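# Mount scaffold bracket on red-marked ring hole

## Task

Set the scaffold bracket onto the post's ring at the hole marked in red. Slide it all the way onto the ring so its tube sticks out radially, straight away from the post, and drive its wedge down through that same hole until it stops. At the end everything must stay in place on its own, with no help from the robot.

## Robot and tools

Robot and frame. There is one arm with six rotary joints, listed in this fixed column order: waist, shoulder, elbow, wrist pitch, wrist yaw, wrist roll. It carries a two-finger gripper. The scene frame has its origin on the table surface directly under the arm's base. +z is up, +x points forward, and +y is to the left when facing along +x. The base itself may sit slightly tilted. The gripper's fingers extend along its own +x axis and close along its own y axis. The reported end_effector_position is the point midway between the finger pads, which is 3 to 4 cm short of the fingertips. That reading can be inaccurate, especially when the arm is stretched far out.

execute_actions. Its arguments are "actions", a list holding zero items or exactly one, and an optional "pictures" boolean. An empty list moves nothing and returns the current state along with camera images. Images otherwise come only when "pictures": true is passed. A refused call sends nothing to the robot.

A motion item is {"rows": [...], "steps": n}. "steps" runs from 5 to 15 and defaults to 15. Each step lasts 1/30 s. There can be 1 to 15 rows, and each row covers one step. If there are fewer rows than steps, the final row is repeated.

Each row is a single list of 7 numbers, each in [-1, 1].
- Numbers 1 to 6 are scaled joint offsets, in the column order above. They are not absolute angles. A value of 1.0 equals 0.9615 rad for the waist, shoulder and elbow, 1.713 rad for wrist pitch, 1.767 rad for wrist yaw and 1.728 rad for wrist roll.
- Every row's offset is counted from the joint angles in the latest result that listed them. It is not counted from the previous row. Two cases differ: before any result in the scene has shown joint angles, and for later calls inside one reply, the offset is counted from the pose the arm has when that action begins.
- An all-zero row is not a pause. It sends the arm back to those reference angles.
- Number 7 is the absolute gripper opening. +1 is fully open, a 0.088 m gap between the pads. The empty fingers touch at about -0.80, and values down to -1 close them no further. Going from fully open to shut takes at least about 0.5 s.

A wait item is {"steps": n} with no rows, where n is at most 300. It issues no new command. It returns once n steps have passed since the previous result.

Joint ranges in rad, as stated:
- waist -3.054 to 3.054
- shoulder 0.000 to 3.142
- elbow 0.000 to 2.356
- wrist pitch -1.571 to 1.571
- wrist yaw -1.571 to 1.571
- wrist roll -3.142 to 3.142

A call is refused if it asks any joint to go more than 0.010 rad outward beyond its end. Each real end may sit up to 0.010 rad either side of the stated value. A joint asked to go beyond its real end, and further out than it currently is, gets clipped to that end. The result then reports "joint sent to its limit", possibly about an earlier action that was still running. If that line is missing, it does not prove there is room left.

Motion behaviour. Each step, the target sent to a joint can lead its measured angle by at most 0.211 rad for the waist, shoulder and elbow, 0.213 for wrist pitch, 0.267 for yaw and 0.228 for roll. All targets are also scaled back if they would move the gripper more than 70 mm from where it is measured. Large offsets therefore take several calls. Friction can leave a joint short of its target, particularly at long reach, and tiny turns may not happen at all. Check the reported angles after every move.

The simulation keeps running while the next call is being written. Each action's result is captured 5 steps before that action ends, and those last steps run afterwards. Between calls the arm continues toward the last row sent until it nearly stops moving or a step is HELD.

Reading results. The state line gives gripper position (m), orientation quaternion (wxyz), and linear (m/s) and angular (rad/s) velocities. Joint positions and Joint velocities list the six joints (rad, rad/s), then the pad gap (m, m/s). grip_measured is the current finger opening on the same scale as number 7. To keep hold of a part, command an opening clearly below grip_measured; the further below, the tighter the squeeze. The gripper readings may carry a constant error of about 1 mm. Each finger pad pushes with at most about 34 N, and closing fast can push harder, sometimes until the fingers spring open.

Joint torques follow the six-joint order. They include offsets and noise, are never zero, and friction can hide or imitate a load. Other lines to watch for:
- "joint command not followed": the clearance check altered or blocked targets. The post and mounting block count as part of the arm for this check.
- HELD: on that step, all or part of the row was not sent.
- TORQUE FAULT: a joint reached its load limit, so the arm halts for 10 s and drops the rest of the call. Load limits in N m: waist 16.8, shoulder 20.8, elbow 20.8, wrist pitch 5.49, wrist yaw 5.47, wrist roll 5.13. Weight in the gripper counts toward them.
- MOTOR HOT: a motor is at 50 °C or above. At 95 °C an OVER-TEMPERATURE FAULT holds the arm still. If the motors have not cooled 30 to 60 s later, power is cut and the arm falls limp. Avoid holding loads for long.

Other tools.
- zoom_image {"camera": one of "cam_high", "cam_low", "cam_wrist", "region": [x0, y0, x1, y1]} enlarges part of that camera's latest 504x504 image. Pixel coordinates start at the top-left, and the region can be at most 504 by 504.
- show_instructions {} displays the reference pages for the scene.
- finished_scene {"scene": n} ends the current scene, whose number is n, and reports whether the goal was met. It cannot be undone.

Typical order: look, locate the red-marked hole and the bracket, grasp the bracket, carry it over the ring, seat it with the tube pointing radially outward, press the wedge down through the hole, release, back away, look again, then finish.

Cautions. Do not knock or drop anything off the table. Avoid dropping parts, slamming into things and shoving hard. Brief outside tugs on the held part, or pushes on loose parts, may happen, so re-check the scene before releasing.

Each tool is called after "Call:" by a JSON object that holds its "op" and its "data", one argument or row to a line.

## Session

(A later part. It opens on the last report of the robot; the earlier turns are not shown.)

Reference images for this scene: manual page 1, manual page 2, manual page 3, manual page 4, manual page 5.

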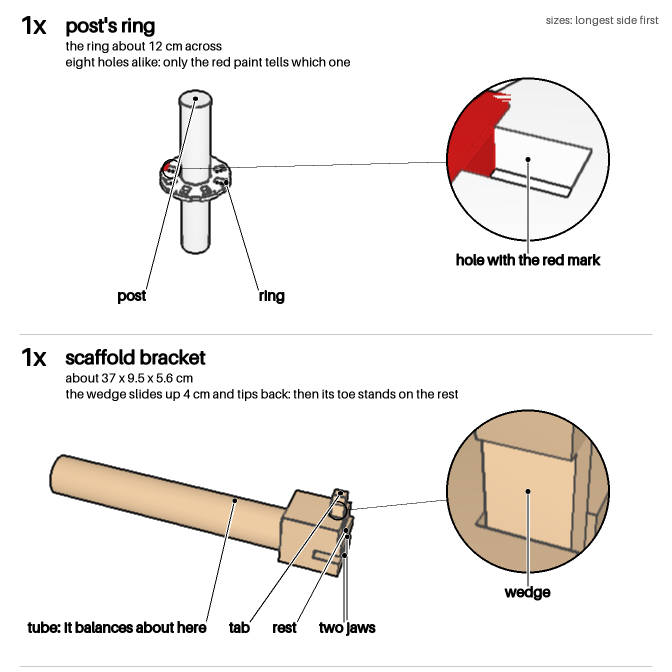

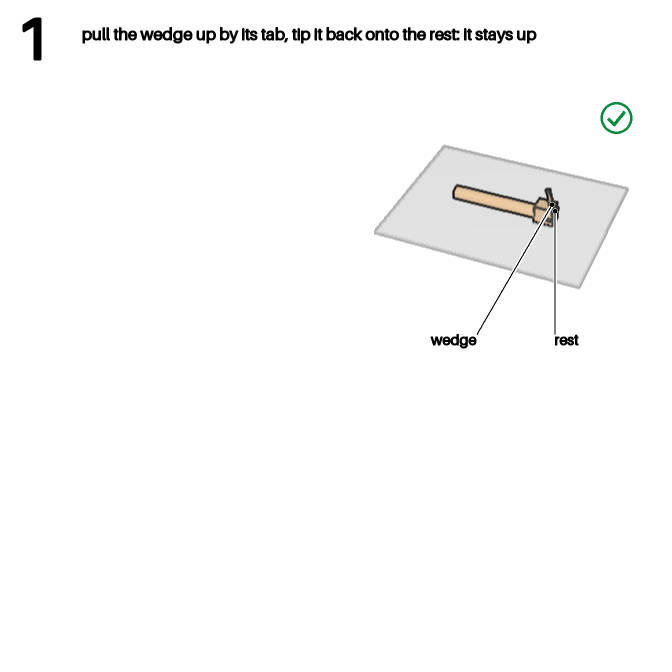

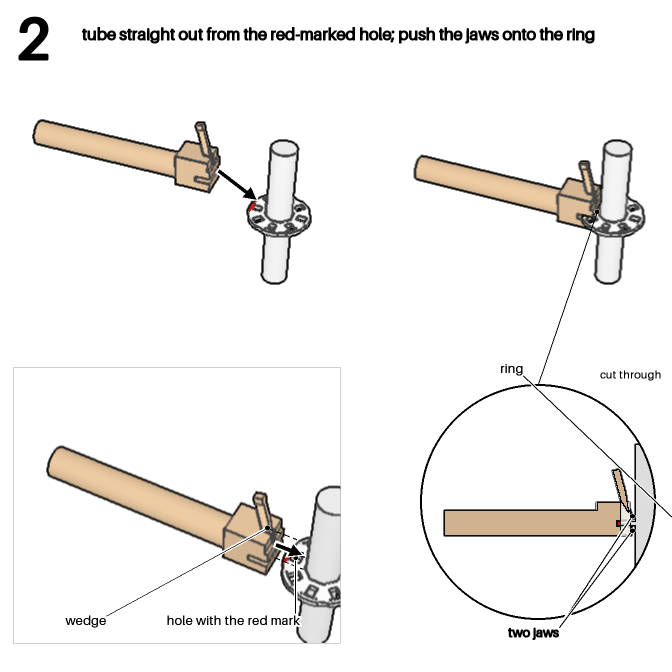

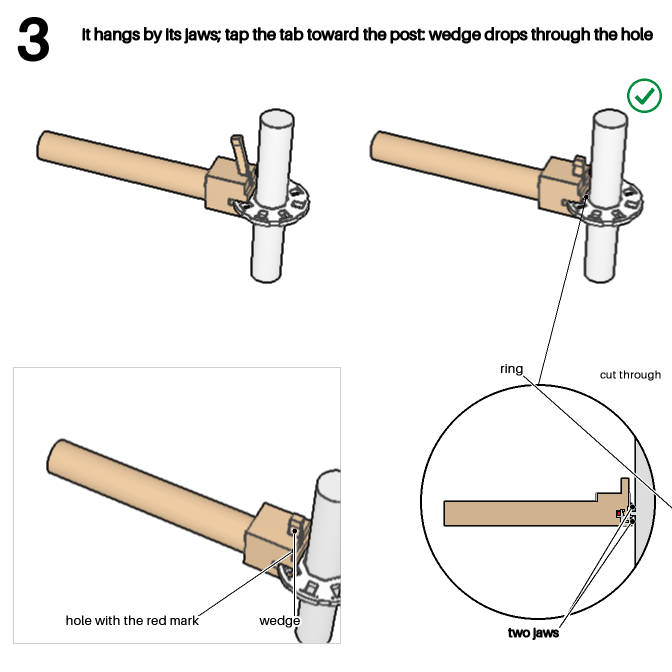

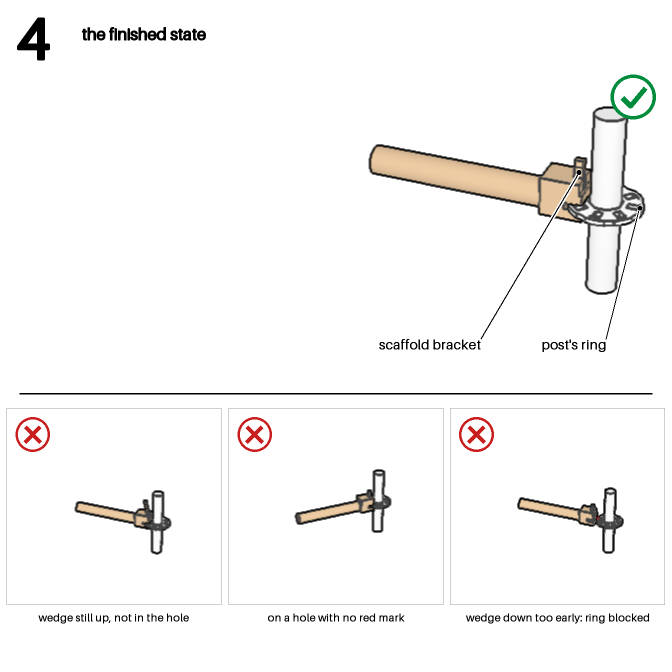

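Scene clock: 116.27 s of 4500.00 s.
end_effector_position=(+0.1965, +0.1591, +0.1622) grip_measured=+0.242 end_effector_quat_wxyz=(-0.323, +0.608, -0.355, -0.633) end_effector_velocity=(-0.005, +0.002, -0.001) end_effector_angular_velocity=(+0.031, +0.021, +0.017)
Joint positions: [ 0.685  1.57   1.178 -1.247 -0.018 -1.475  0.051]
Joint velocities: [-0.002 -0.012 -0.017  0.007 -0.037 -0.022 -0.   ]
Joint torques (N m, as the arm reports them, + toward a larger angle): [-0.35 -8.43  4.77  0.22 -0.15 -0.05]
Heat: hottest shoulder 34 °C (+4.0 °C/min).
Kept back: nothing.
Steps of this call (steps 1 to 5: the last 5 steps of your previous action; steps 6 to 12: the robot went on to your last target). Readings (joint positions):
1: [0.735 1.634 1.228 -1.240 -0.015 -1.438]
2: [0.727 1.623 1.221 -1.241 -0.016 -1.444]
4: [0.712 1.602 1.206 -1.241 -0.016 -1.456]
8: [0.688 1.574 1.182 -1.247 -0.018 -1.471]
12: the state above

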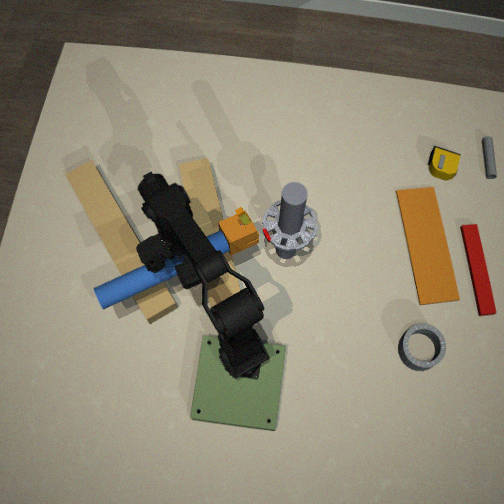

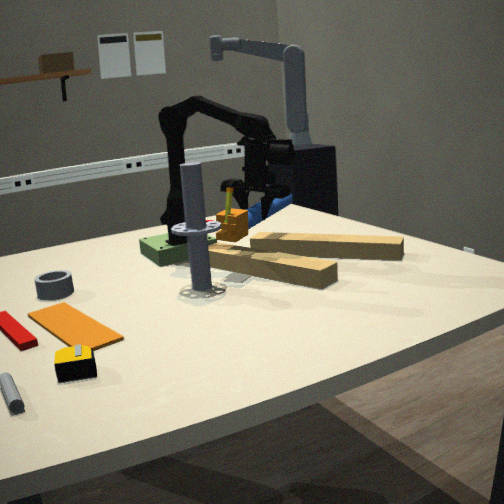

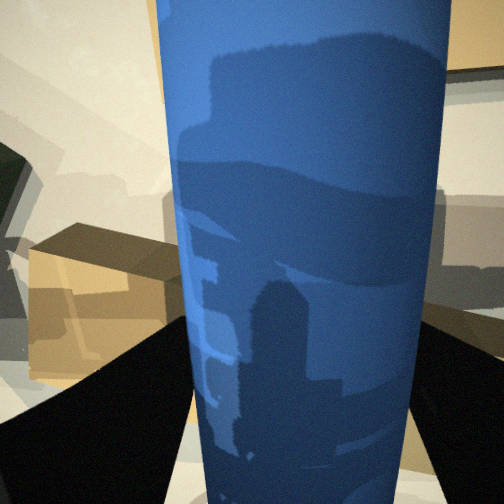

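Call:
{"op": "execute_actions", "data": {
  "actions": [
    {"rows": [[0,-0.009,0,-0.001,0,0,-0.9],[-0.001,-0.018,-0.002,-0.002,0,0,-0.9],[-0.002,-0.027,-0.005,-0.003,0,0,-0.9],[-0.003,-0.036,-0.009,-0.004,0,0,-0.9],[-0.004,-0.045,-0.013,-0.005,0,0,-0.9],[-0.005,-0.054,-0.017,-0.006,0,0,-0.9],[-0.006,-0.063,-0.021,-0.007,0,0,-0.9],[-0.007,-0.072,-0.025,-0.008,0,0,-0.9],[-0.008,-0.081,-0.029,-0.009,0,0,-0.9],[-0.009,-0.09,-0.033,-0.01,0,0,-0.9],[-0.01,-0.099,-0.037,-0.011,0,0,-0.9],[-0.011,-0.108,-0.041,-0.011,0,0,-0.9],[-0.012,-0.117,-0.045,-0.011,0,0,-0.9],[-0.013,-0.126,-0.049,-0.011,0,0,-0.9],[-0.014,-0.134,-0.053,-0.011,0,0,-0.9]],"steps":15}
  ]
}}

Call:
{"op": "execute_actions", "data": {
  "actions": [
    {"steps":12}
  ],
  "pictures": true
}}

Call:
{"op": "zoom_image", "data": {
  "camera": "cam_high",
  "region": [80, 160, 340, 330]
}}

Call:
{"op": "zoom_image", "data": {
  "camera": "cam_low",
  "region": [150, 160, 290, 270]
}}

Scene clock: 118.00 s of 4500.00 s.
end_effector_position=(+0.1897, +0.1528, +0.1666) grip_measured=+0.242 end_effector_quat_wxyz=(-0.327, +0.609, -0.352, -0.631) end_effector_velocity=(-0.030, -0.034, +0.036) end_effector_angular_velocity=(+0.068, -0.074, -0.029)
Joint positions: [ 0.681  1.524  1.151 -1.255 -0.019 -1.476  0.051]
Joint velocities: [-0.037 -0.271 -0.105 -0.066 -0.007 -0.007 -0.   ]
Joint torques (N m, as the arm reports them, + toward a larger angle): [-0.36 -7.89  4.81  0.04 -0.14  0.  ]
Heat: hottest shoulder 34 °C (+4.0 °C/min).
Steps of this call (steps 1 to 30: the robot went on to your last target; steps 31 to 42: nothing new was sent; steps 43 to 52: the first 10 steps of this action). Readings (joint positions):
43: [0.685 1.569 1.177 -1.247 -0.019 -1.476]
44: [0.685 1.569 1.176 -1.247 -0.019 -1.476]
46: [0.685 1.567 1.172 -1.247 -0.019 -1.476]
50: [0.683 1.541 1.158 -1.252 -0.019 -1.476]
52: the state above

Scene clock: 118.40 s of 4500.00 s.
end_effector_position=(+0.1832, +0.1456, +0.1742) grip_measured=+0.242 end_effector_quat_wxyz=(-0.339, +0.612, -0.344, -0.626) end_effector_velocity=(-0.005, -0.001, -0.002) end_effector_angular_velocity=(-0.005, +0.018, +0.010)
Joint positions: [ 0.674  1.459  1.124 -1.263 -0.019 -1.476  0.051]
Joint velocities: [ 0.002 -0.002 -0.012 -0.007 -0.007 -0.007 -0.   ]
Joint torques (N m, as the arm reports them, + toward a larger angle): [-0.32 -7.34  4.9   0.25 -0.13  0.02]
Heat: hottest shoulder 34 °C (+4.0 °C/min).
Kept back: nothing.
Steps of this call (steps 1 to 5: the last 5 steps of your previous action; steps 6 to 12: the robot went on to your last target). Readings (joint positions):
1: [0.680 1.514 1.147 -1.257 -0.019 -1.476]
2: [0.680 1.505 1.144 -1.258 -0.019 -1.476]
4: [0.678 1.488 1.136 -1.260 -0.019 -1.476]
8: [0.675 1.463 1.126 -1.263 -0.019 -1.476]
12: the state above

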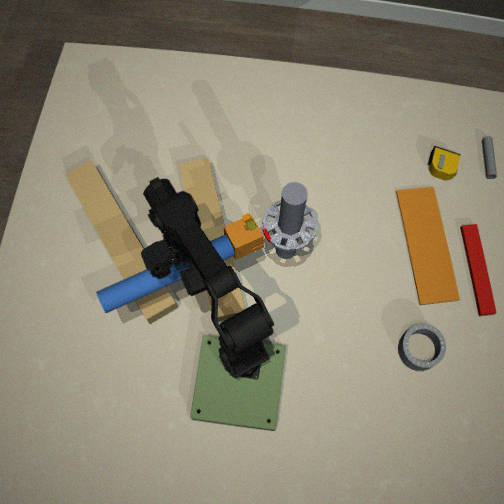

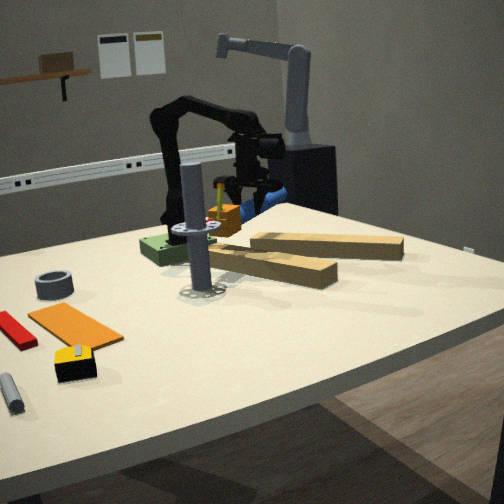

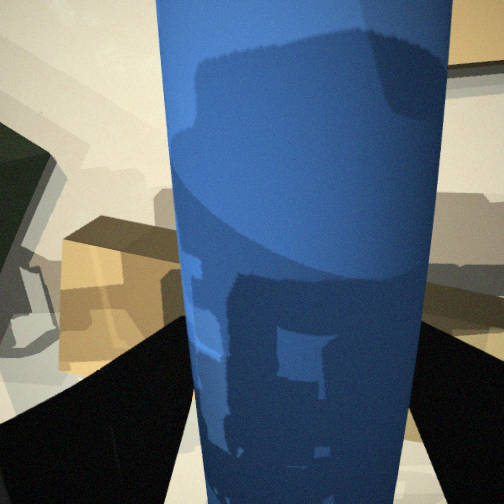

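Region (80, 160, 340, 330) of cam_high's 504x504 image, scaled by 1.938, with more detail than that image has; it fills the top 330 rows of this view, and the rest is white.

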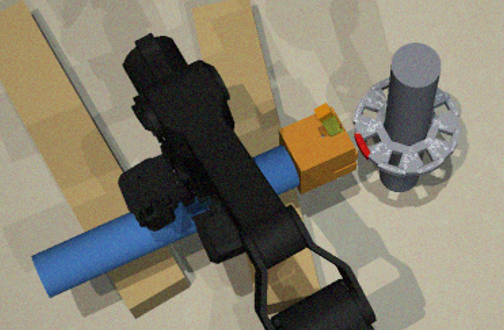

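Region (150, 160, 290, 270) of cam_low's 504x504 image, scaled by 3.600, with more detail than that image has; it fills the top 396 rows of this view, and the rest is white.

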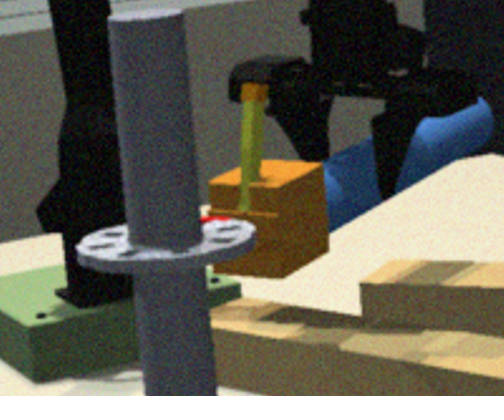

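Call:
{"op": "execute_actions", "data": {
  "actions": [
    {"rows": [[0,-0.007,-0.004,0.001,0,0,-0.9],[0,-0.014,-0.008,0.002,0,0,-0.9],[0,-0.021,-0.012,0.003,0,0,-0.9],[0.001,-0.028,-0.016,0.004,0,0,-0.9],[0.001,-0.035,-0.02,0.005,0,0,-0.9],[0.001,-0.042,-0.024,0.006,0,0,-0.9],[0.002,-0.049,-0.028,0.007,0,0,-0.9],[0.002,-0.056,-0.032,0.008,0,0,-0.9],[0.002,-0.062,-0.035,0.008,0,0,-0.9],[0.002,-0.067,-0.038,0.008,0,0,-0.9]],"steps":15}
  ]
}}

Call:
{"op": "execute_actions", "data": {
  "actions": [
    {"steps":10}
  ],
  "pictures": true
}}

Call:
{"op": "zoom_image", "data": {
  "camera": "cam_high",
  "region": [80, 160, 340, 330]
}}

Call:
{"op": "zoom_image", "data": {
  "camera": "cam_low",
  "region": [150, 160, 290, 270]
}}

Scene clock: 119.47 s of 4500.00 s.
end_effector_position=(+0.1778, +0.1415, +0.1727) grip_measured=+0.241 end_effector_quat_wxyz=(-0.342, +0.613, -0.342, -0.625) end_effector_velocity=(-0.014, -0.014, +0.020) end_effector_angular_velocity=(+0.076, -0.111, +0.001)
Joint positions: [ 0.674  1.426  1.09  -1.254 -0.02  -1.476  0.051]
Joint velocities: [-0.007 -0.198 -0.085  0.022  0.007 -0.007 -0.   ]
Joint torques (N m, as the arm reports them, + toward a larger angle): [ 0.11 -6.94  4.93  0.6  -0.15 -0.01]
Heat: hottest shoulder 34 °C (+4.0 °C/min).
Steps of this call (steps 1 to 22: the robot went on to your last target; steps 23 to 32: the first 10 steps of this action). Readings (joint positions):
23: [0.674 1.459 1.122 -1.263 -0.019 -1.476]
24: [0.674 1.459 1.120 -1.263 -0.019 -1.476]
26: [0.674 1.457 1.114 -1.262 -0.019 -1.476]
30: [0.674 1.440 1.096 -1.256 -0.020 -1.476]
32: the state above

Scene clock: 119.80 s of 4500.00 s.
end_effector_position=(+0.1765, +0.1405, +0.1739) grip_measured=+0.241 end_effector_quat_wxyz=(-0.345, +0.614, -0.339, -0.624) end_effector_velocity=(-0.005, -0.002, +0.001) end_effector_angular_velocity=(-0.005, +0.018, +0.010)
Joint positions: [ 0.674  1.412  1.082 -1.252 -0.02  -1.476  0.051]
Joint velocities: [ 0.002 -0.007 -0.002 -0.022 -0.007 -0.007  0.   ]
Joint torques (N m, as the arm reports them, + toward a larger angle): [ 0.19 -6.93  4.99  0.63 -0.13  0.  ]
Heat: hottest shoulder 34 °C (+4.0 °C/min).
Kept back: nothing.
Steps of this call (steps 1 to 5: the last 5 steps of your previous action; steps 6 to 10: the robot went on to your last target). Readings (joint positions):
1: [0.674 1.421 1.087 -1.253 -0.020 -1.476]
2: [0.674 1.417 1.086 -1.253 -0.020 -1.476]
4: [0.674 1.413 1.085 -1.253 -0.020 -1.476]
8: [0.674 1.412 1.083 -1.252 -0.020 -1.476]
10: the state above

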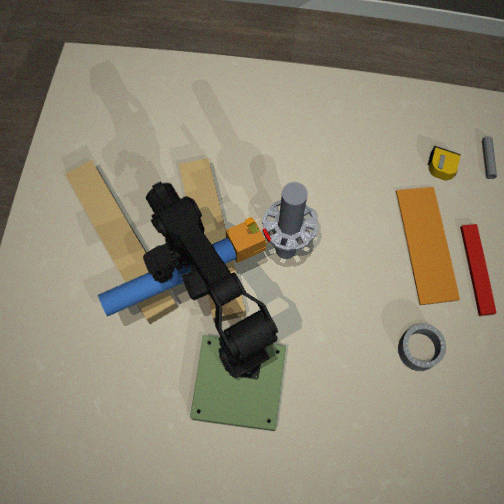

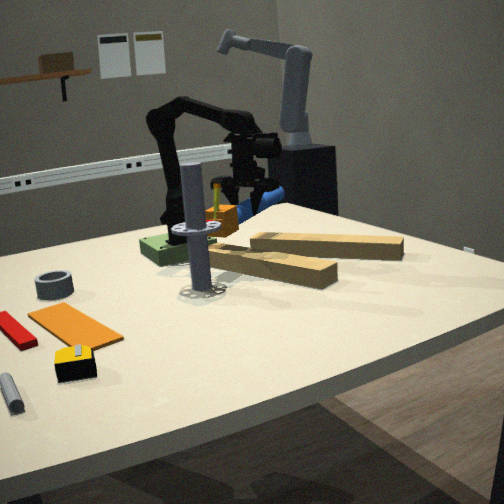

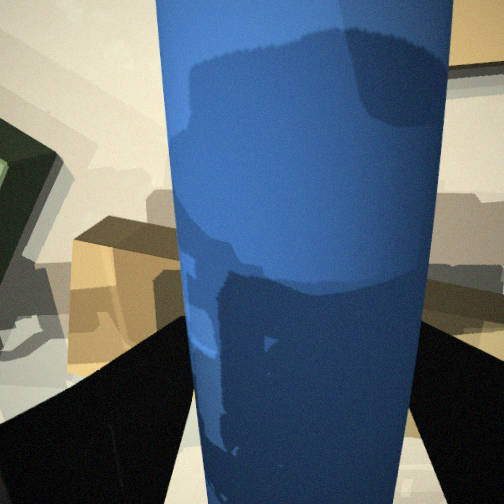

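Region (80, 160, 340, 330) of cam_high's 504x504 image, scaled by 1.938, with more detail than that image has; it fills the top 330 rows of this view, and the rest is white.

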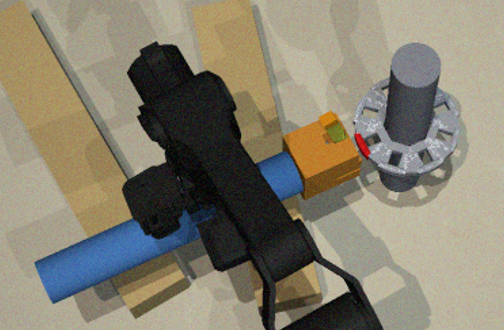

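Region (150, 160, 290, 270) of cam_low's 504x504 image, scaled by 3.600, with more detail than that image has; it fills the top 396 rows of this view, and the rest is white.

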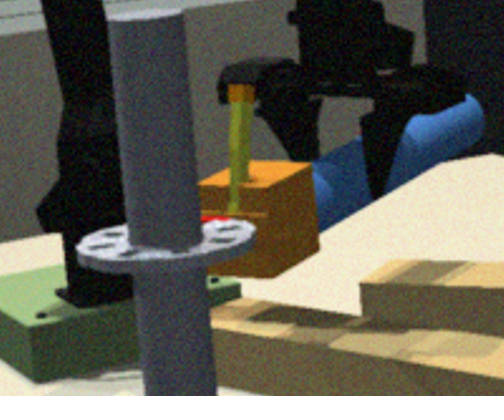

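Call:
{"op": "execute_actions", "data": {
  "actions": [
    {"rows": [[0,0,0.01,-0.004,0,0,-0.9],[0,-0.001,0.02,-0.008,0,0,-0.9],[0,-0.001,0.03,-0.013,0,0,-0.9]],"steps":12}
  ]
}}

Call:
{"op": "execute_actions", "data": {
  "actions": [
    {"steps":10}
  ],
  "pictures": true
}}

Call:
{"op": "zoom_image", "data": {
  "camera": "cam_low",
  "region": [150, 160, 290, 270]
}}

Scene clock: 120.37 s of 4500.00 s.
end_effector_position=(+0.1746, +0.1391, +0.1749) grip_measured=+0.241 end_effector_quat_wxyz=(-0.341, +0.612, -0.343, -0.626) end_effector_velocity=(-0.001, +0.002, +0.005) end_effector_angular_velocity=(+0.016, +0.015, -0.010)
Joint positions: [ 0.674  1.413  1.087 -1.268 -0.02  -1.476  0.051]
Joint velocities: [-0.002  0.002  0.022 -0.022 -0.022  0.007 -0.   ]
Joint torques (N m, as the arm reports them, + toward a larger angle): [ 0.   -5.3   6.56  0.19 -0.12 -0.01]
Heat: hottest shoulder 34 °C (+4.0 °C/min).
Steps of this call (steps 1 to 10: the robot went on to your last target; steps 11 to 17: the first 7 steps of this action). Readings (joint positions):
11: [0.674 1.412 1.082 -1.252 -0.020 -1.476]
12: [0.674 1.412 1.082 -1.252 -0.020 -1.476]
14: [0.674 1.413 1.085 -1.260 -0.020 -1.476]
17: the state above

Scene clock: 120.70 s of 4500.00 s.
end_effector_position=(+0.1749, +0.1393, +0.1755) grip_measured=+0.241 end_effector_quat_wxyz=(-0.341, +0.612, -0.343, -0.626) end_effector_velocity=(-0.006, -0.007, -0.000) end_effector_angular_velocity=(-0.028, +0.024, +0.019)
Joint positions: [ 0.674  1.414  1.09  -1.27  -0.02  -1.476  0.051]
Joint velocities: [-0.002 -0.002 -0.002 -0.037  0.007 -0.022 -0.   ]
Joint torques (N m, as the arm reports them, + toward a larger angle): [-0.1  -5.34  6.41  0.13 -0.15 -0.01]
Heat: hottest shoulder 34 °C (+4.0 °C/min).
Kept back: nothing.
Steps of this call (steps 1 to 5: the last 5 steps of your previous action; steps 6 to 10: the robot went on to your last target). Readings (joint positions):
1: [0.674 1.414 1.088 -1.268 -0.020 -1.476]
2: [0.674 1.414 1.089 -1.268 -0.020 -1.476]
4: [0.674 1.414 1.090 -1.269 -0.020 -1.476]
8: [0.674 1.414 1.090 -1.270 -0.020 -1.476]
10: the state above

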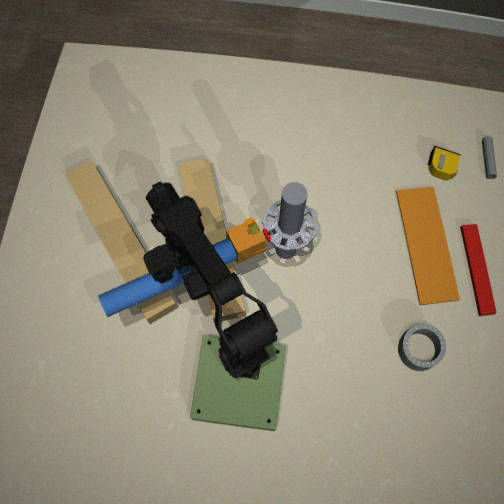

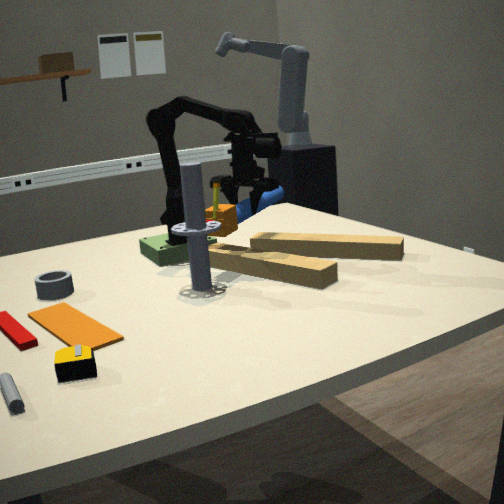

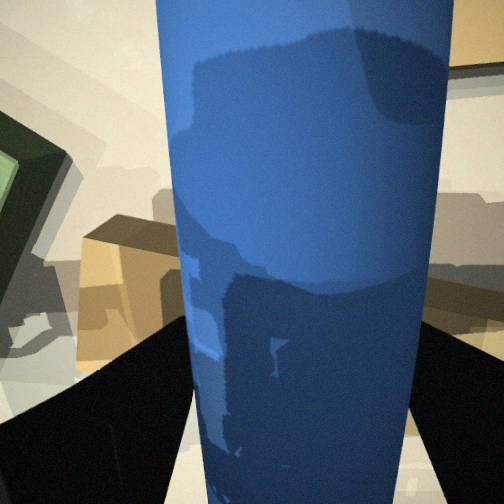

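Region (150, 160, 290, 270) of cam_low's 504x504 image, scaled by 3.600, with more detail than that image has; it fills the top 396 rows of this view, and the rest is white.

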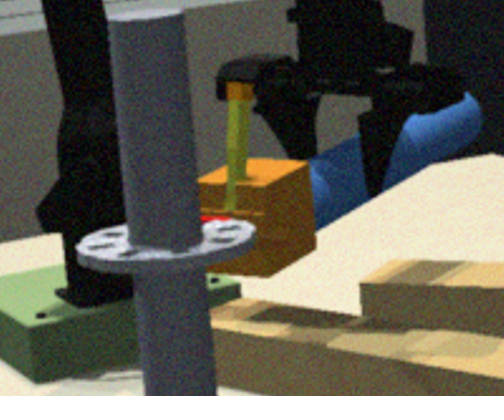

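Call:
{"op": "execute_actions", "data": {
  "actions": [
    {"rows": [[0,0,0.02,0,0,0,-0.9],[0,0,0.03,0,0,0,-0.9],[0,0,0.039,0,0,0,-0.9]],"steps":12}
  ]
}}

Call:
{"op": "execute_actions", "data": {
  "actions": [
    {"steps":8}
  ]
}}

Scene clock: 121.13 s of 4500.00 s.
end_effector_position=(+0.1777, +0.1416, +0.1783) grip_measured=+0.241 end_effector_quat_wxyz=(-0.344, +0.614, -0.339, -0.624) end_effector_velocity=(+0.010, +0.010, +0.013) end_effector_angular_velocity=(+0.043, -0.044, +0.010)
Joint positions: [ 0.674  1.419  1.105 -1.27  -0.02  -1.476  0.051]
Joint velocities: [ 0.002 -0.002  0.051  0.007 -0.007 -0.007  0.   ]
Joint torques (N m, as the arm reports them, + toward a larger angle): [-0.03 -5.52  6.34  0.44 -0.13 -0.04]
Heat: hottest shoulder 34 °C (+4.1 °C/min).
Steps of this call (steps 1 to 6: the robot went on to your last target; steps 7 to 13: the first 7 steps of this action). Readings (joint positions):
7: [0.674 1.415 1.090 -1.270 -0.020 -1.476]
8: [0.674 1.415 1.092 -1.270 -0.020 -1.476]
10: [0.674 1.418 1.097 -1.270 -0.020 -1.476]
13: the state above

Scene clock: 121.40 s of 4500.00 s.
end_effector_position=(+0.1781, +0.1419, +0.1788) grip_measured=+0.241 end_effector_quat_wxyz=(-0.345, +0.614, -0.339, -0.624) end_effector_velocity=(-0.001, -0.003, -0.000) end_effector_angular_velocity=(-0.010, +0.001, +0.005)
Joint positions: [ 0.674  1.419  1.107 -1.27  -0.02  -1.476  0.051]
Joint velocities: [-0.002 -0.002 -0.002 -0.007  0.007 -0.007  0.   ]
Joint torques (N m, as the arm reports them, + toward a larger angle): [-0.05 -5.52  6.47  0.47 -0.14 -0.03]
Heat: hottest shoulder 34 °C (+4.0 °C/min).
Kept back: nothing.
Steps of this call (steps 1 to 5: the last 5 steps of your previous action; steps 6 to 8: the robot went on to your last target). Readings (joint positions):
1: [0.674 1.419 1.107 -1.270 -0.020 -1.476]
2: [0.674 1.419 1.107 -1.270 -0.020 -1.476]
4: [0.674 1.419 1.107 -1.270 -0.020 -1.476]
8: the state above

Call:
{"op": "execute_actions", "data": {
  "actions": [
    {"rows": [[-0.011,0,0,0,0,-0.006,-0.9],[-0.021,0,0,0,0,-0.012,-0.9],[-0.032,0,0,0,0,-0.018,-0.9],[-0.043,0,0,0,0,-0.024,-0.9],[-0.053,0,0,0,0,-0.03,-0.9],[-0.064,0,0,0,0,-0.036,-0.9],[-0.075,0,0,0,0,-0.042,-0.9],[-0.085,0,0,0,0,-0.048,-0.9],[-0.096,0.001,0.002,0,0,-0.053,-0.9],[-0.107,0.002,0.003,0,0,-0.059,-0.9],[-0.117,0.002,0.004,0,0,-0.065,-0.9],[-0.128,0.003,0.005,0,0,-0.071,-0.9],[-0.139,0.003,0.006,0,0,-0.077,-0.9],[-0.149,0.004,0.007,0,0,-0.083,-0.9],[-0.16,0.004,0.008,0,0,-0.089,-0.9]],"steps":15}
  ]
}}

Call:
{"op": "execute_actions", "data": {
  "actions": [
    {"steps":10}
  ],
  "pictures": true
}}

Call:
{"op": "zoom_image", "data": {
  "camera": "cam_high",
  "region": [80, 160, 340, 330]
}}

Call:
{"op": "zoom_image", "data": {
  "camera": "cam_low",
  "region": [150, 160, 290, 270]
}}

Scene clock: 122.33 s of 4500.00 s.
end_effector_position=(+0.1817, +0.1366, +0.1778) grip_measured=+0.240 end_effector_quat_wxyz=(-0.346, +0.602, -0.330, -0.639) end_effector_velocity=(+0.003, -0.005, +0.002) end_effector_angular_velocity=(+0.207, +0.132, +0.087)
Joint positions: [ 0.62   1.422  1.105 -1.27  -0.061 -1.541  0.051]
Joint velocities: [-0.183 -0.002 -0.002 -0.007 -0.242 -0.271 -0.002]
Joint torques (N m, as the arm reports them, + toward a larger angle): [-3.11 -5.12  5.02  0.45  1.81 -0.47]
Heat: hottest shoulder 34 °C (+4.0 °C/min).
Steps of this call (steps 1 to 15: the robot went on to your last target; steps 16 to 18: nothing new was sent; steps 19 to 28: the first 10 steps of this action). Readings (joint positions):
19: [0.674 1.419 1.107 -1.270 -0.021 -1.477]
20: [0.671 1.419 1.107 -1.270 -0.022 -1.481]
22: [0.659 1.421 1.106 -1.270 -0.023 -1.496]
26: [0.632 1.422 1.105 -1.270 -0.046 -1.524]
28: the state above

Scene clock: 122.67 s of 4500.00 s.
end_effector_position=(+0.1840, +0.1338, +0.1781) grip_measured=+0.233 end_effector_quat_wxyz=(-0.346, +0.593, -0.313, -0.656) end_effector_velocity=(-0.001, -0.002, +0.000) end_effector_angular_velocity=(+0.018, +0.014, +0.034)
Joint positions: [ 0.576  1.423  1.105 -1.271 -0.103 -1.611  0.05 ]
Joint velocities: [-0.017 -0.002 -0.002 -0.007 -0.022 -0.051 -0.   ]
Joint torques (N m, as the arm reports them, + toward a larger angle): [-5.49 -5.13  5.54  0.5   3.42 -0.48]
Heat: hottest shoulder 34 °C (+4.0 °C/min).
Kept back: nothing.
Steps of this call (steps 1 to 5: the last 5 steps of your previous action; steps 6 to 10: the robot went on to your last target). Readings (joint positions):
1: [0.614 1.422 1.105 -1.270 -0.068 -1.550]
2: [0.607 1.422 1.105 -1.271 -0.075 -1.560]
4: [0.594 1.422 1.105 -1.271 -0.086 -1.584]
8: [0.578 1.423 1.105 -1.270 -0.101 -1.608]
10: the state above

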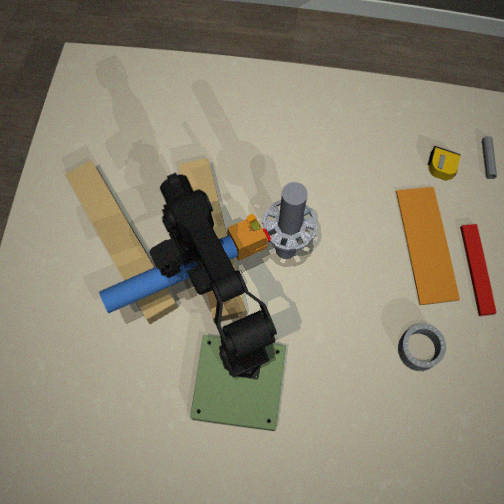

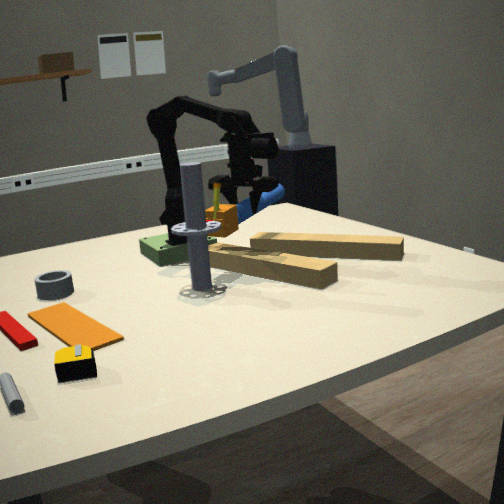

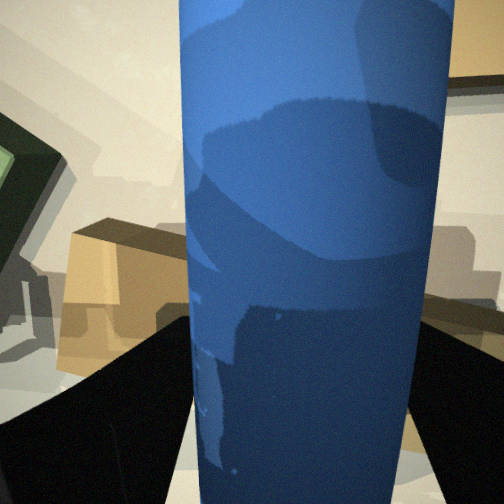

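Region (80, 160, 340, 330) of cam_high's 504x504 image, scaled by 1.938, with more detail than that image has; it fills the top 330 rows of this view, and the rest is white.

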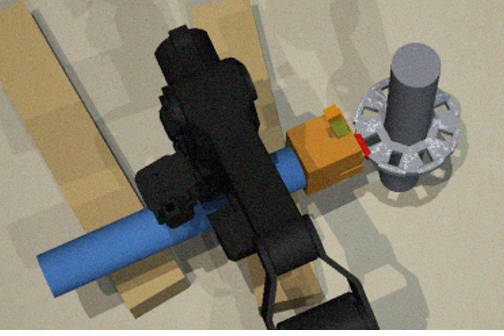

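Region (150, 160, 290, 270) of cam_low's 504x504 image, scaled by 3.600, with more detail than that image has; it fills the top 396 rows of this view, and the rest is white.

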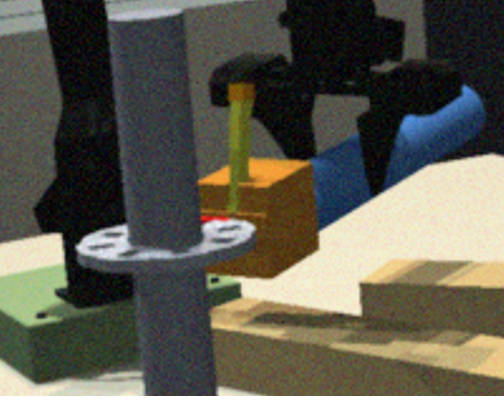

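Call:
{"op": "execute_actions", "data": {
  "actions": [
    {"rows": [[0.03,0,0,0,0.016,0.024,-0.9],[0.06,0,0,0,0.032,0.048,-0.9],[0.093,0,0,0,0.047,0.073,-0.9],[0.093,0,0,0,0.047,0.073,-0.9],[0.093,0,0,0,0.047,0.073,-0.9],[0.093,0,0.01,-0.005,0.047,0.073,-0.9],[0.093,0,0.02,-0.01,0.047,0.073,-0.9],[0.093,-0.001,0.03,-0.015,0.047,0.073,-0.9],[0.093,-0.002,0.04,-0.02,0.047,0.073,-0.9],[0.093,-0.003,0.05,-0.025,0.047,0.073,-0.9],[0.093,-0.004,0.06,-0.03,0.047,0.073,-0.9],[0.093,-0.005,0.07,-0.034,0.047,0.073,-0.9],[0.093,-0.005,0.08,-0.036,0.047,0.073,-0.9]],"steps":15}
  ]
}}

Call:
{"op": "execute_actions", "data": {
  "actions": [
    {"steps":10}
  ],
  "pictures": true
}}

Call:
{"op": "zoom_image", "data": {
  "camera": "cam_high",
  "region": [80, 160, 340, 330]
}}

Call:
{"op": "zoom_image", "data": {
  "camera": "cam_low",
  "region": [150, 160, 290, 270]
}}

Scene clock: 123.70 s of 4500.00 s.
end_effector_position=(+0.1759, +0.1379, +0.1778) grip_measured=+0.233 end_effector_quat_wxyz=(-0.335, +0.607, -0.346, -0.632) end_effector_velocity=(-0.015, -0.008, +0.043) end_effector_angular_velocity=(-0.071, +0.055, -0.024)
Joint positions: [ 0.661  1.428  1.111 -1.294 -0.028 -1.493  0.05 ]
Joint velocities: [ 0.027 -0.002  0.168 -0.256  0.022  0.051 -0.   ]
Joint torques (N m, as the arm reports them, + toward a larger angle): [ 0.11 -5.91  6.95  0.25  0.14  0.04]
Heat: hottest shoulder 34 °C (+4.0 °C/min).
Steps of this call (steps 1 to 21: the robot went on to your last target; steps 22 to 31: the first 10 steps of this action). Readings (joint positions):
22: [0.579 1.423 1.105 -1.271 -0.100 -1.610]
23: [0.592 1.424 1.104 -1.269 -0.081 -1.594]
25: [0.626 1.427 1.102 -1.267 -0.036 -1.538]
29: [0.657 1.428 1.102 -1.277 -0.029 -1.499]
31: the state above

Scene clock: 124.03 s of 4500.00 s.
end_effector_position=(+0.1791, +0.1405, +0.1905) grip_measured=+0.233 end_effector_quat_wxyz=(-0.342, +0.610, -0.342, -0.628) end_effector_velocity=(-0.009, -0.006, +0.001) end_effector_angular_velocity=(-0.022, +0.041, +0.005)
Joint positions: [ 0.663  1.428  1.161 -1.328 -0.026 -1.487  0.05 ]
Joint velocities: [-0.002 -0.002  0.002 -0.051 -0.007 -0.007 -0.   ]
Joint torques (N m, as the arm reports them, + toward a larger angle): [ 0.18 -6.2   6.34  0.23  0.11  0.05]
Heat: hottest shoulder 34 °C (+4.1 °C/min).
Kept back: nothing.
Steps of this call (steps 1 to 5: the last 5 steps of your previous action; steps 6 to 10: the robot went on to your last target). Readings (joint positions):
1: [0.662 1.428 1.117 -1.302 -0.028 -1.491]
2: [0.662 1.428 1.126 -1.308 -0.027 -1.490]
4: [0.662 1.428 1.145 -1.318 -0.027 -1.488]
8: [0.663 1.428 1.161 -1.324 -0.026 -1.487]
10: the state above

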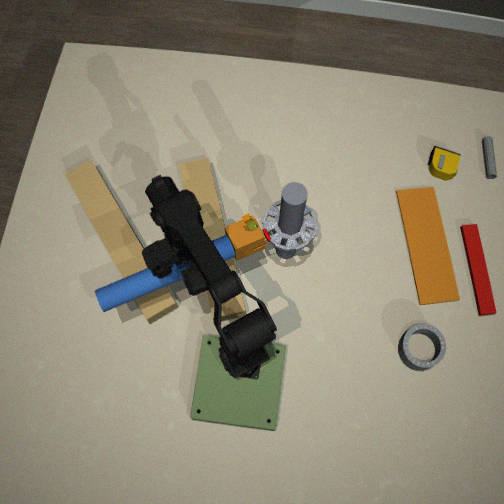

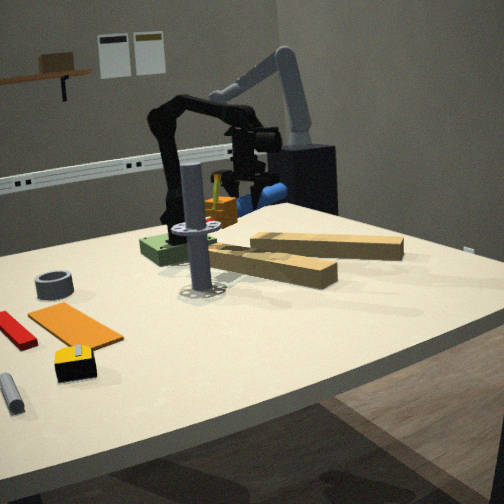

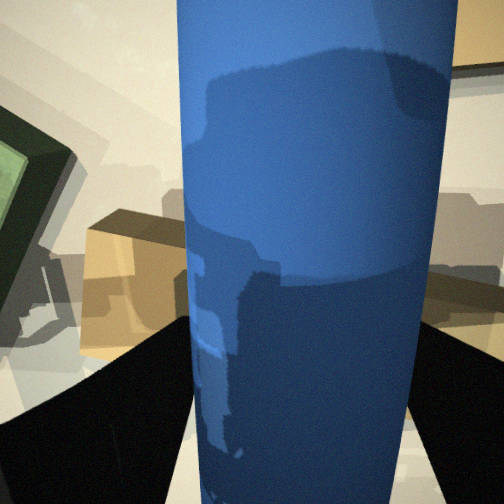

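Region (80, 160, 340, 330) of cam_high's 504x504 image, scaled by 1.938, with more detail than that image has; it fills the top 330 rows of this view, and the rest is white.

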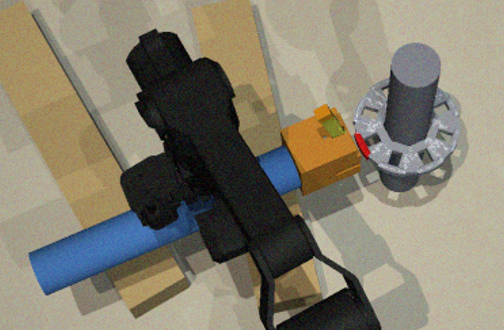

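Region (150, 160, 290, 270) of cam_low's 504x504 image, scaled by 3.600, with more detail than that image has; it fills the top 396 rows of this view, and the rest is white.

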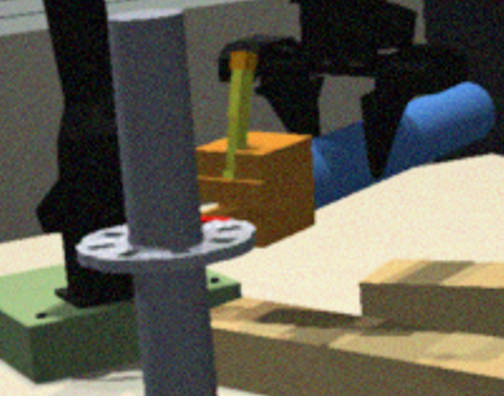

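Call:
{"op": "execute_actions", "data": {
  "actions": [
    {"rows": [[-0.008,-0.002,-0.002,0,0,-0.004,-0.9],[-0.016,-0.004,-0.004,0,0,-0.009,-0.9],[-0.024,-0.006,-0.006,0,0,-0.013,-0.9],[-0.032,-0.008,-0.008,0,0,-0.018,-0.9],[-0.04,-0.01,-0.01,0,0,-0.022,-0.9],[-0.048,-0.012,-0.012,0,0,-0.027,-0.9],[-0.056,-0.012,-0.012,0,0,-0.031,-0.9],[-0.064,-0.012,-0.012,0,0,-0.036,-0.9],[-0.072,-0.012,-0.012,0,0,-0.04,-0.9],[-0.08,-0.012,-0.012,0,0,-0.045,-0.9],[-0.088,-0.012,-0.012,0,0,-0.049,-0.9],[-0.096,-0.012,-0.012,0,0,-0.053,-0.9],[-0.104,-0.012,-0.012,0,0,-0.058,-0.9],[-0.112,-0.012,-0.012,0,0,-0.062,-0.9],[-0.12,-0.012,-0.012,0,0,-0.067,-0.9]],"steps":15}
  ]
}}

Call:
{"op": "execute_actions", "data": {
  "actions": [
    {"steps":10}
  ],
  "pictures": true
}}

Call:
{"op": "zoom_image", "data": {
  "camera": "cam_high",
  "region": [80, 160, 340, 330]
}}

Call:
{"op": "zoom_image", "data": {
  "camera": "cam_low",
  "region": [150, 160, 290, 270]
}}

Scene clock: 125.07 s of 4500.00 s.
end_effector_position=(+0.1813, +0.1323, +0.1873) grip_measured=+0.234 end_effector_quat_wxyz=(-0.339, +0.602, -0.342, -0.637) end_effector_velocity=(-0.000, -0.002, +0.002) end_effector_angular_velocity=(+0.158, +0.103, +0.020)
Joint positions: [ 0.615  1.428  1.148 -1.329 -0.045 -1.539  0.05 ]
Joint velocities: [-0.129 -0.007 -0.002 -0.007 -0.183 -0.154 -0.   ]
Joint torques (N m, as the arm reports them, + toward a larger angle): [-1.86 -6.26  4.74  0.5   0.75 -0.28]
Heat: hottest shoulder 34 °C (+4.1 °C/min).
Steps of this call (steps 1 to 21: the robot went on to your last target; steps 22 to 31: the first 10 steps of this action). Readings (joint positions):
22: [0.663 1.428 1.161 -1.329 -0.026 -1.487]
23: [0.661 1.428 1.161 -1.329 -0.026 -1.489]
25: [0.652 1.428 1.158 -1.329 -0.026 -1.501]
29: [0.625 1.428 1.148 -1.328 -0.033 -1.528]
31: the state above

Scene clock: 125.40 s of 4500.00 s.
end_effector_position=(+0.1808, +0.1308, +0.1877) grip_measured=+0.234 end_effector_quat_wxyz=(-0.341, +0.591, -0.332, -0.651) end_effector_velocity=(-0.003, -0.003, -0.002) end_effector_angular_velocity=(+0.011, +0.025, +0.004)
Joint positions: [ 0.585  1.427  1.147 -1.335 -0.083 -1.582  0.05 ]
Joint velocities: [-0.017 -0.002 -0.012 -0.007 -0.022 -0.022 -0.   ]
Joint torques (N m, as the arm reports them, + toward a larger angle): [-3.73 -6.29  4.9   0.89  2.27 -0.59]
Heat: hottest shoulder 34 °C (+4.0 °C/min).
Kept back: nothing.
Steps of this call (steps 1 to 5: the last 5 steps of your previous action; steps 6 to 10: the robot went on to your last target). Readings (joint positions):
1: [0.612 1.427 1.148 -1.329 -0.050 -1.544]
2: [0.608 1.427 1.148 -1.330 -0.055 -1.549]
4: [0.599 1.427 1.148 -1.332 -0.066 -1.562]
8: [0.586 1.427 1.148 -1.335 -0.082 -1.580]
10: the state above

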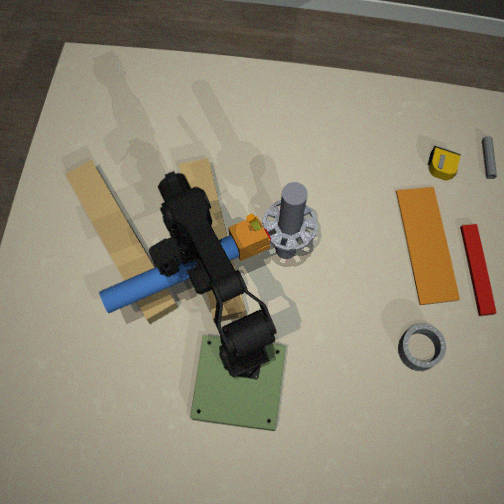

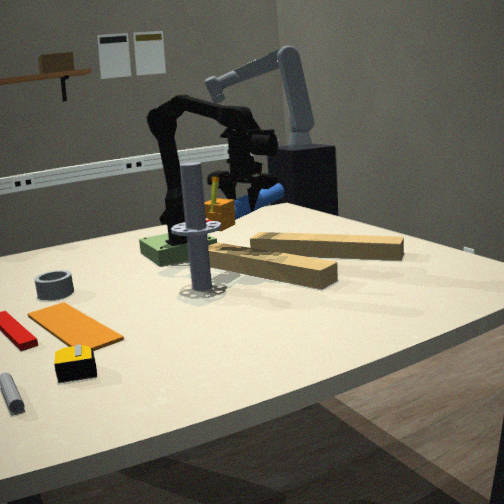

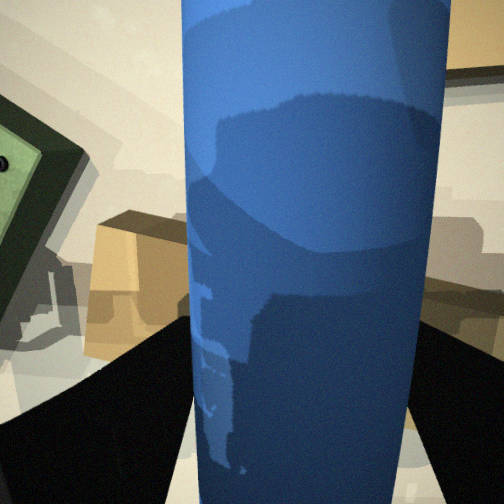

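Region (80, 160, 340, 330) of cam_high's 504x504 image, scaled by 1.938, with more detail than that image has; it fills the top 330 rows of this view, and the rest is white.

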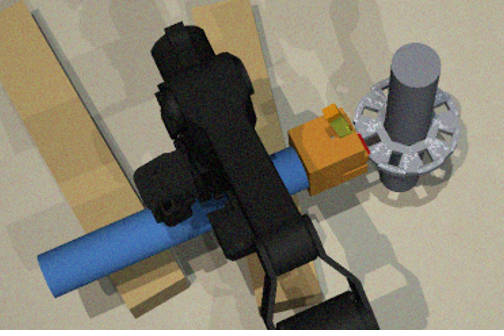

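Region (150, 160, 290, 270) of cam_low's 504x504 image, scaled by 3.600, with more detail than that image has; it fills the top 396 rows of this view, and the rest is white.

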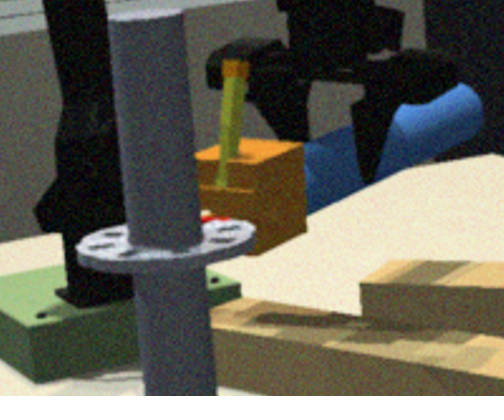

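Call:
{"op": "execute_actions", "data": {
  "actions": [
    {"rows":[[0.083,0,0,0,0.036,0.056,-0.9]],"steps":15}
  ],
  "pictures": true
}}

Scene clock: 126.97 s of 4500.00 s.
end_effector_position=(+0.1756, +0.1370, +0.1853) grip_measured=+0.233 end_effector_quat_wxyz=(-0.333, +0.607, -0.349, -0.631) end_effector_velocity=(-0.006, -0.001, +0.000) end_effector_angular_velocity=(-0.008, +0.022, -0.015)
Joint positions: [ 0.661  1.43   1.142 -1.331 -0.024 -1.491  0.05 ]
Joint velocities: [ 0.007 -0.002 -0.002 -0.022 -0.007  0.022  0.   ]
Joint torques (N m, as the arm reports them, + toward a larger angle): [ 0.22 -5.48  4.91  0.07  0.02  0.05]
Heat: hottest shoulder 33 °C (+3.0 °C/min).
Steps of this call (steps 1 to 30: the robot went on to your last target; steps 31 to 37: nothing new was sent; steps 38 to 47: the first 10 steps of this action). Readings (joint positions):
38: [0.593 1.426 1.145 -1.332 -0.073 -1.572]
39: [0.615 1.427 1.145 -1.329 -0.045 -1.547]
41: [0.642 1.429 1.144 -1.329 -0.025 -1.517]
45: [0.659 1.430 1.142 -1.330 -0.024 -1.494]
47: the state above

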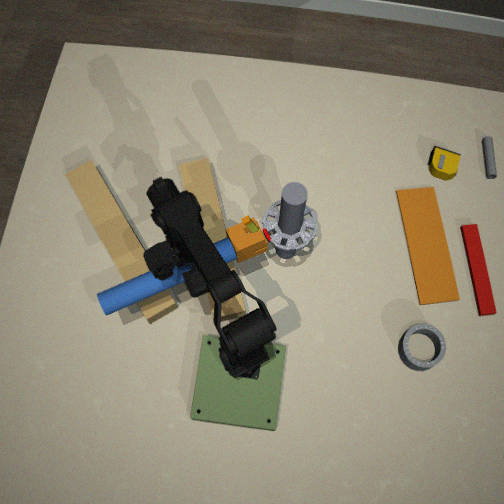

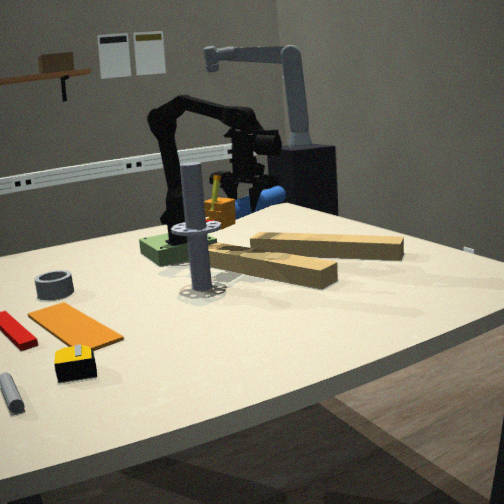

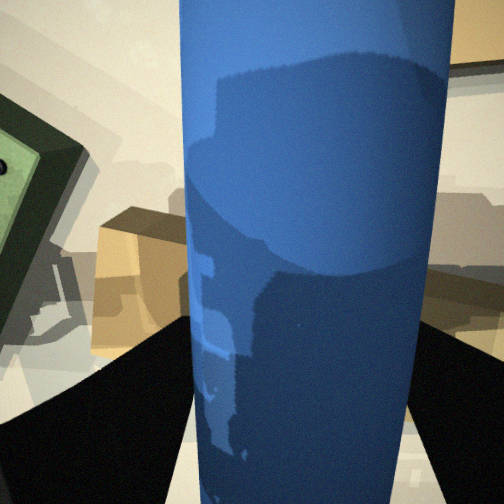

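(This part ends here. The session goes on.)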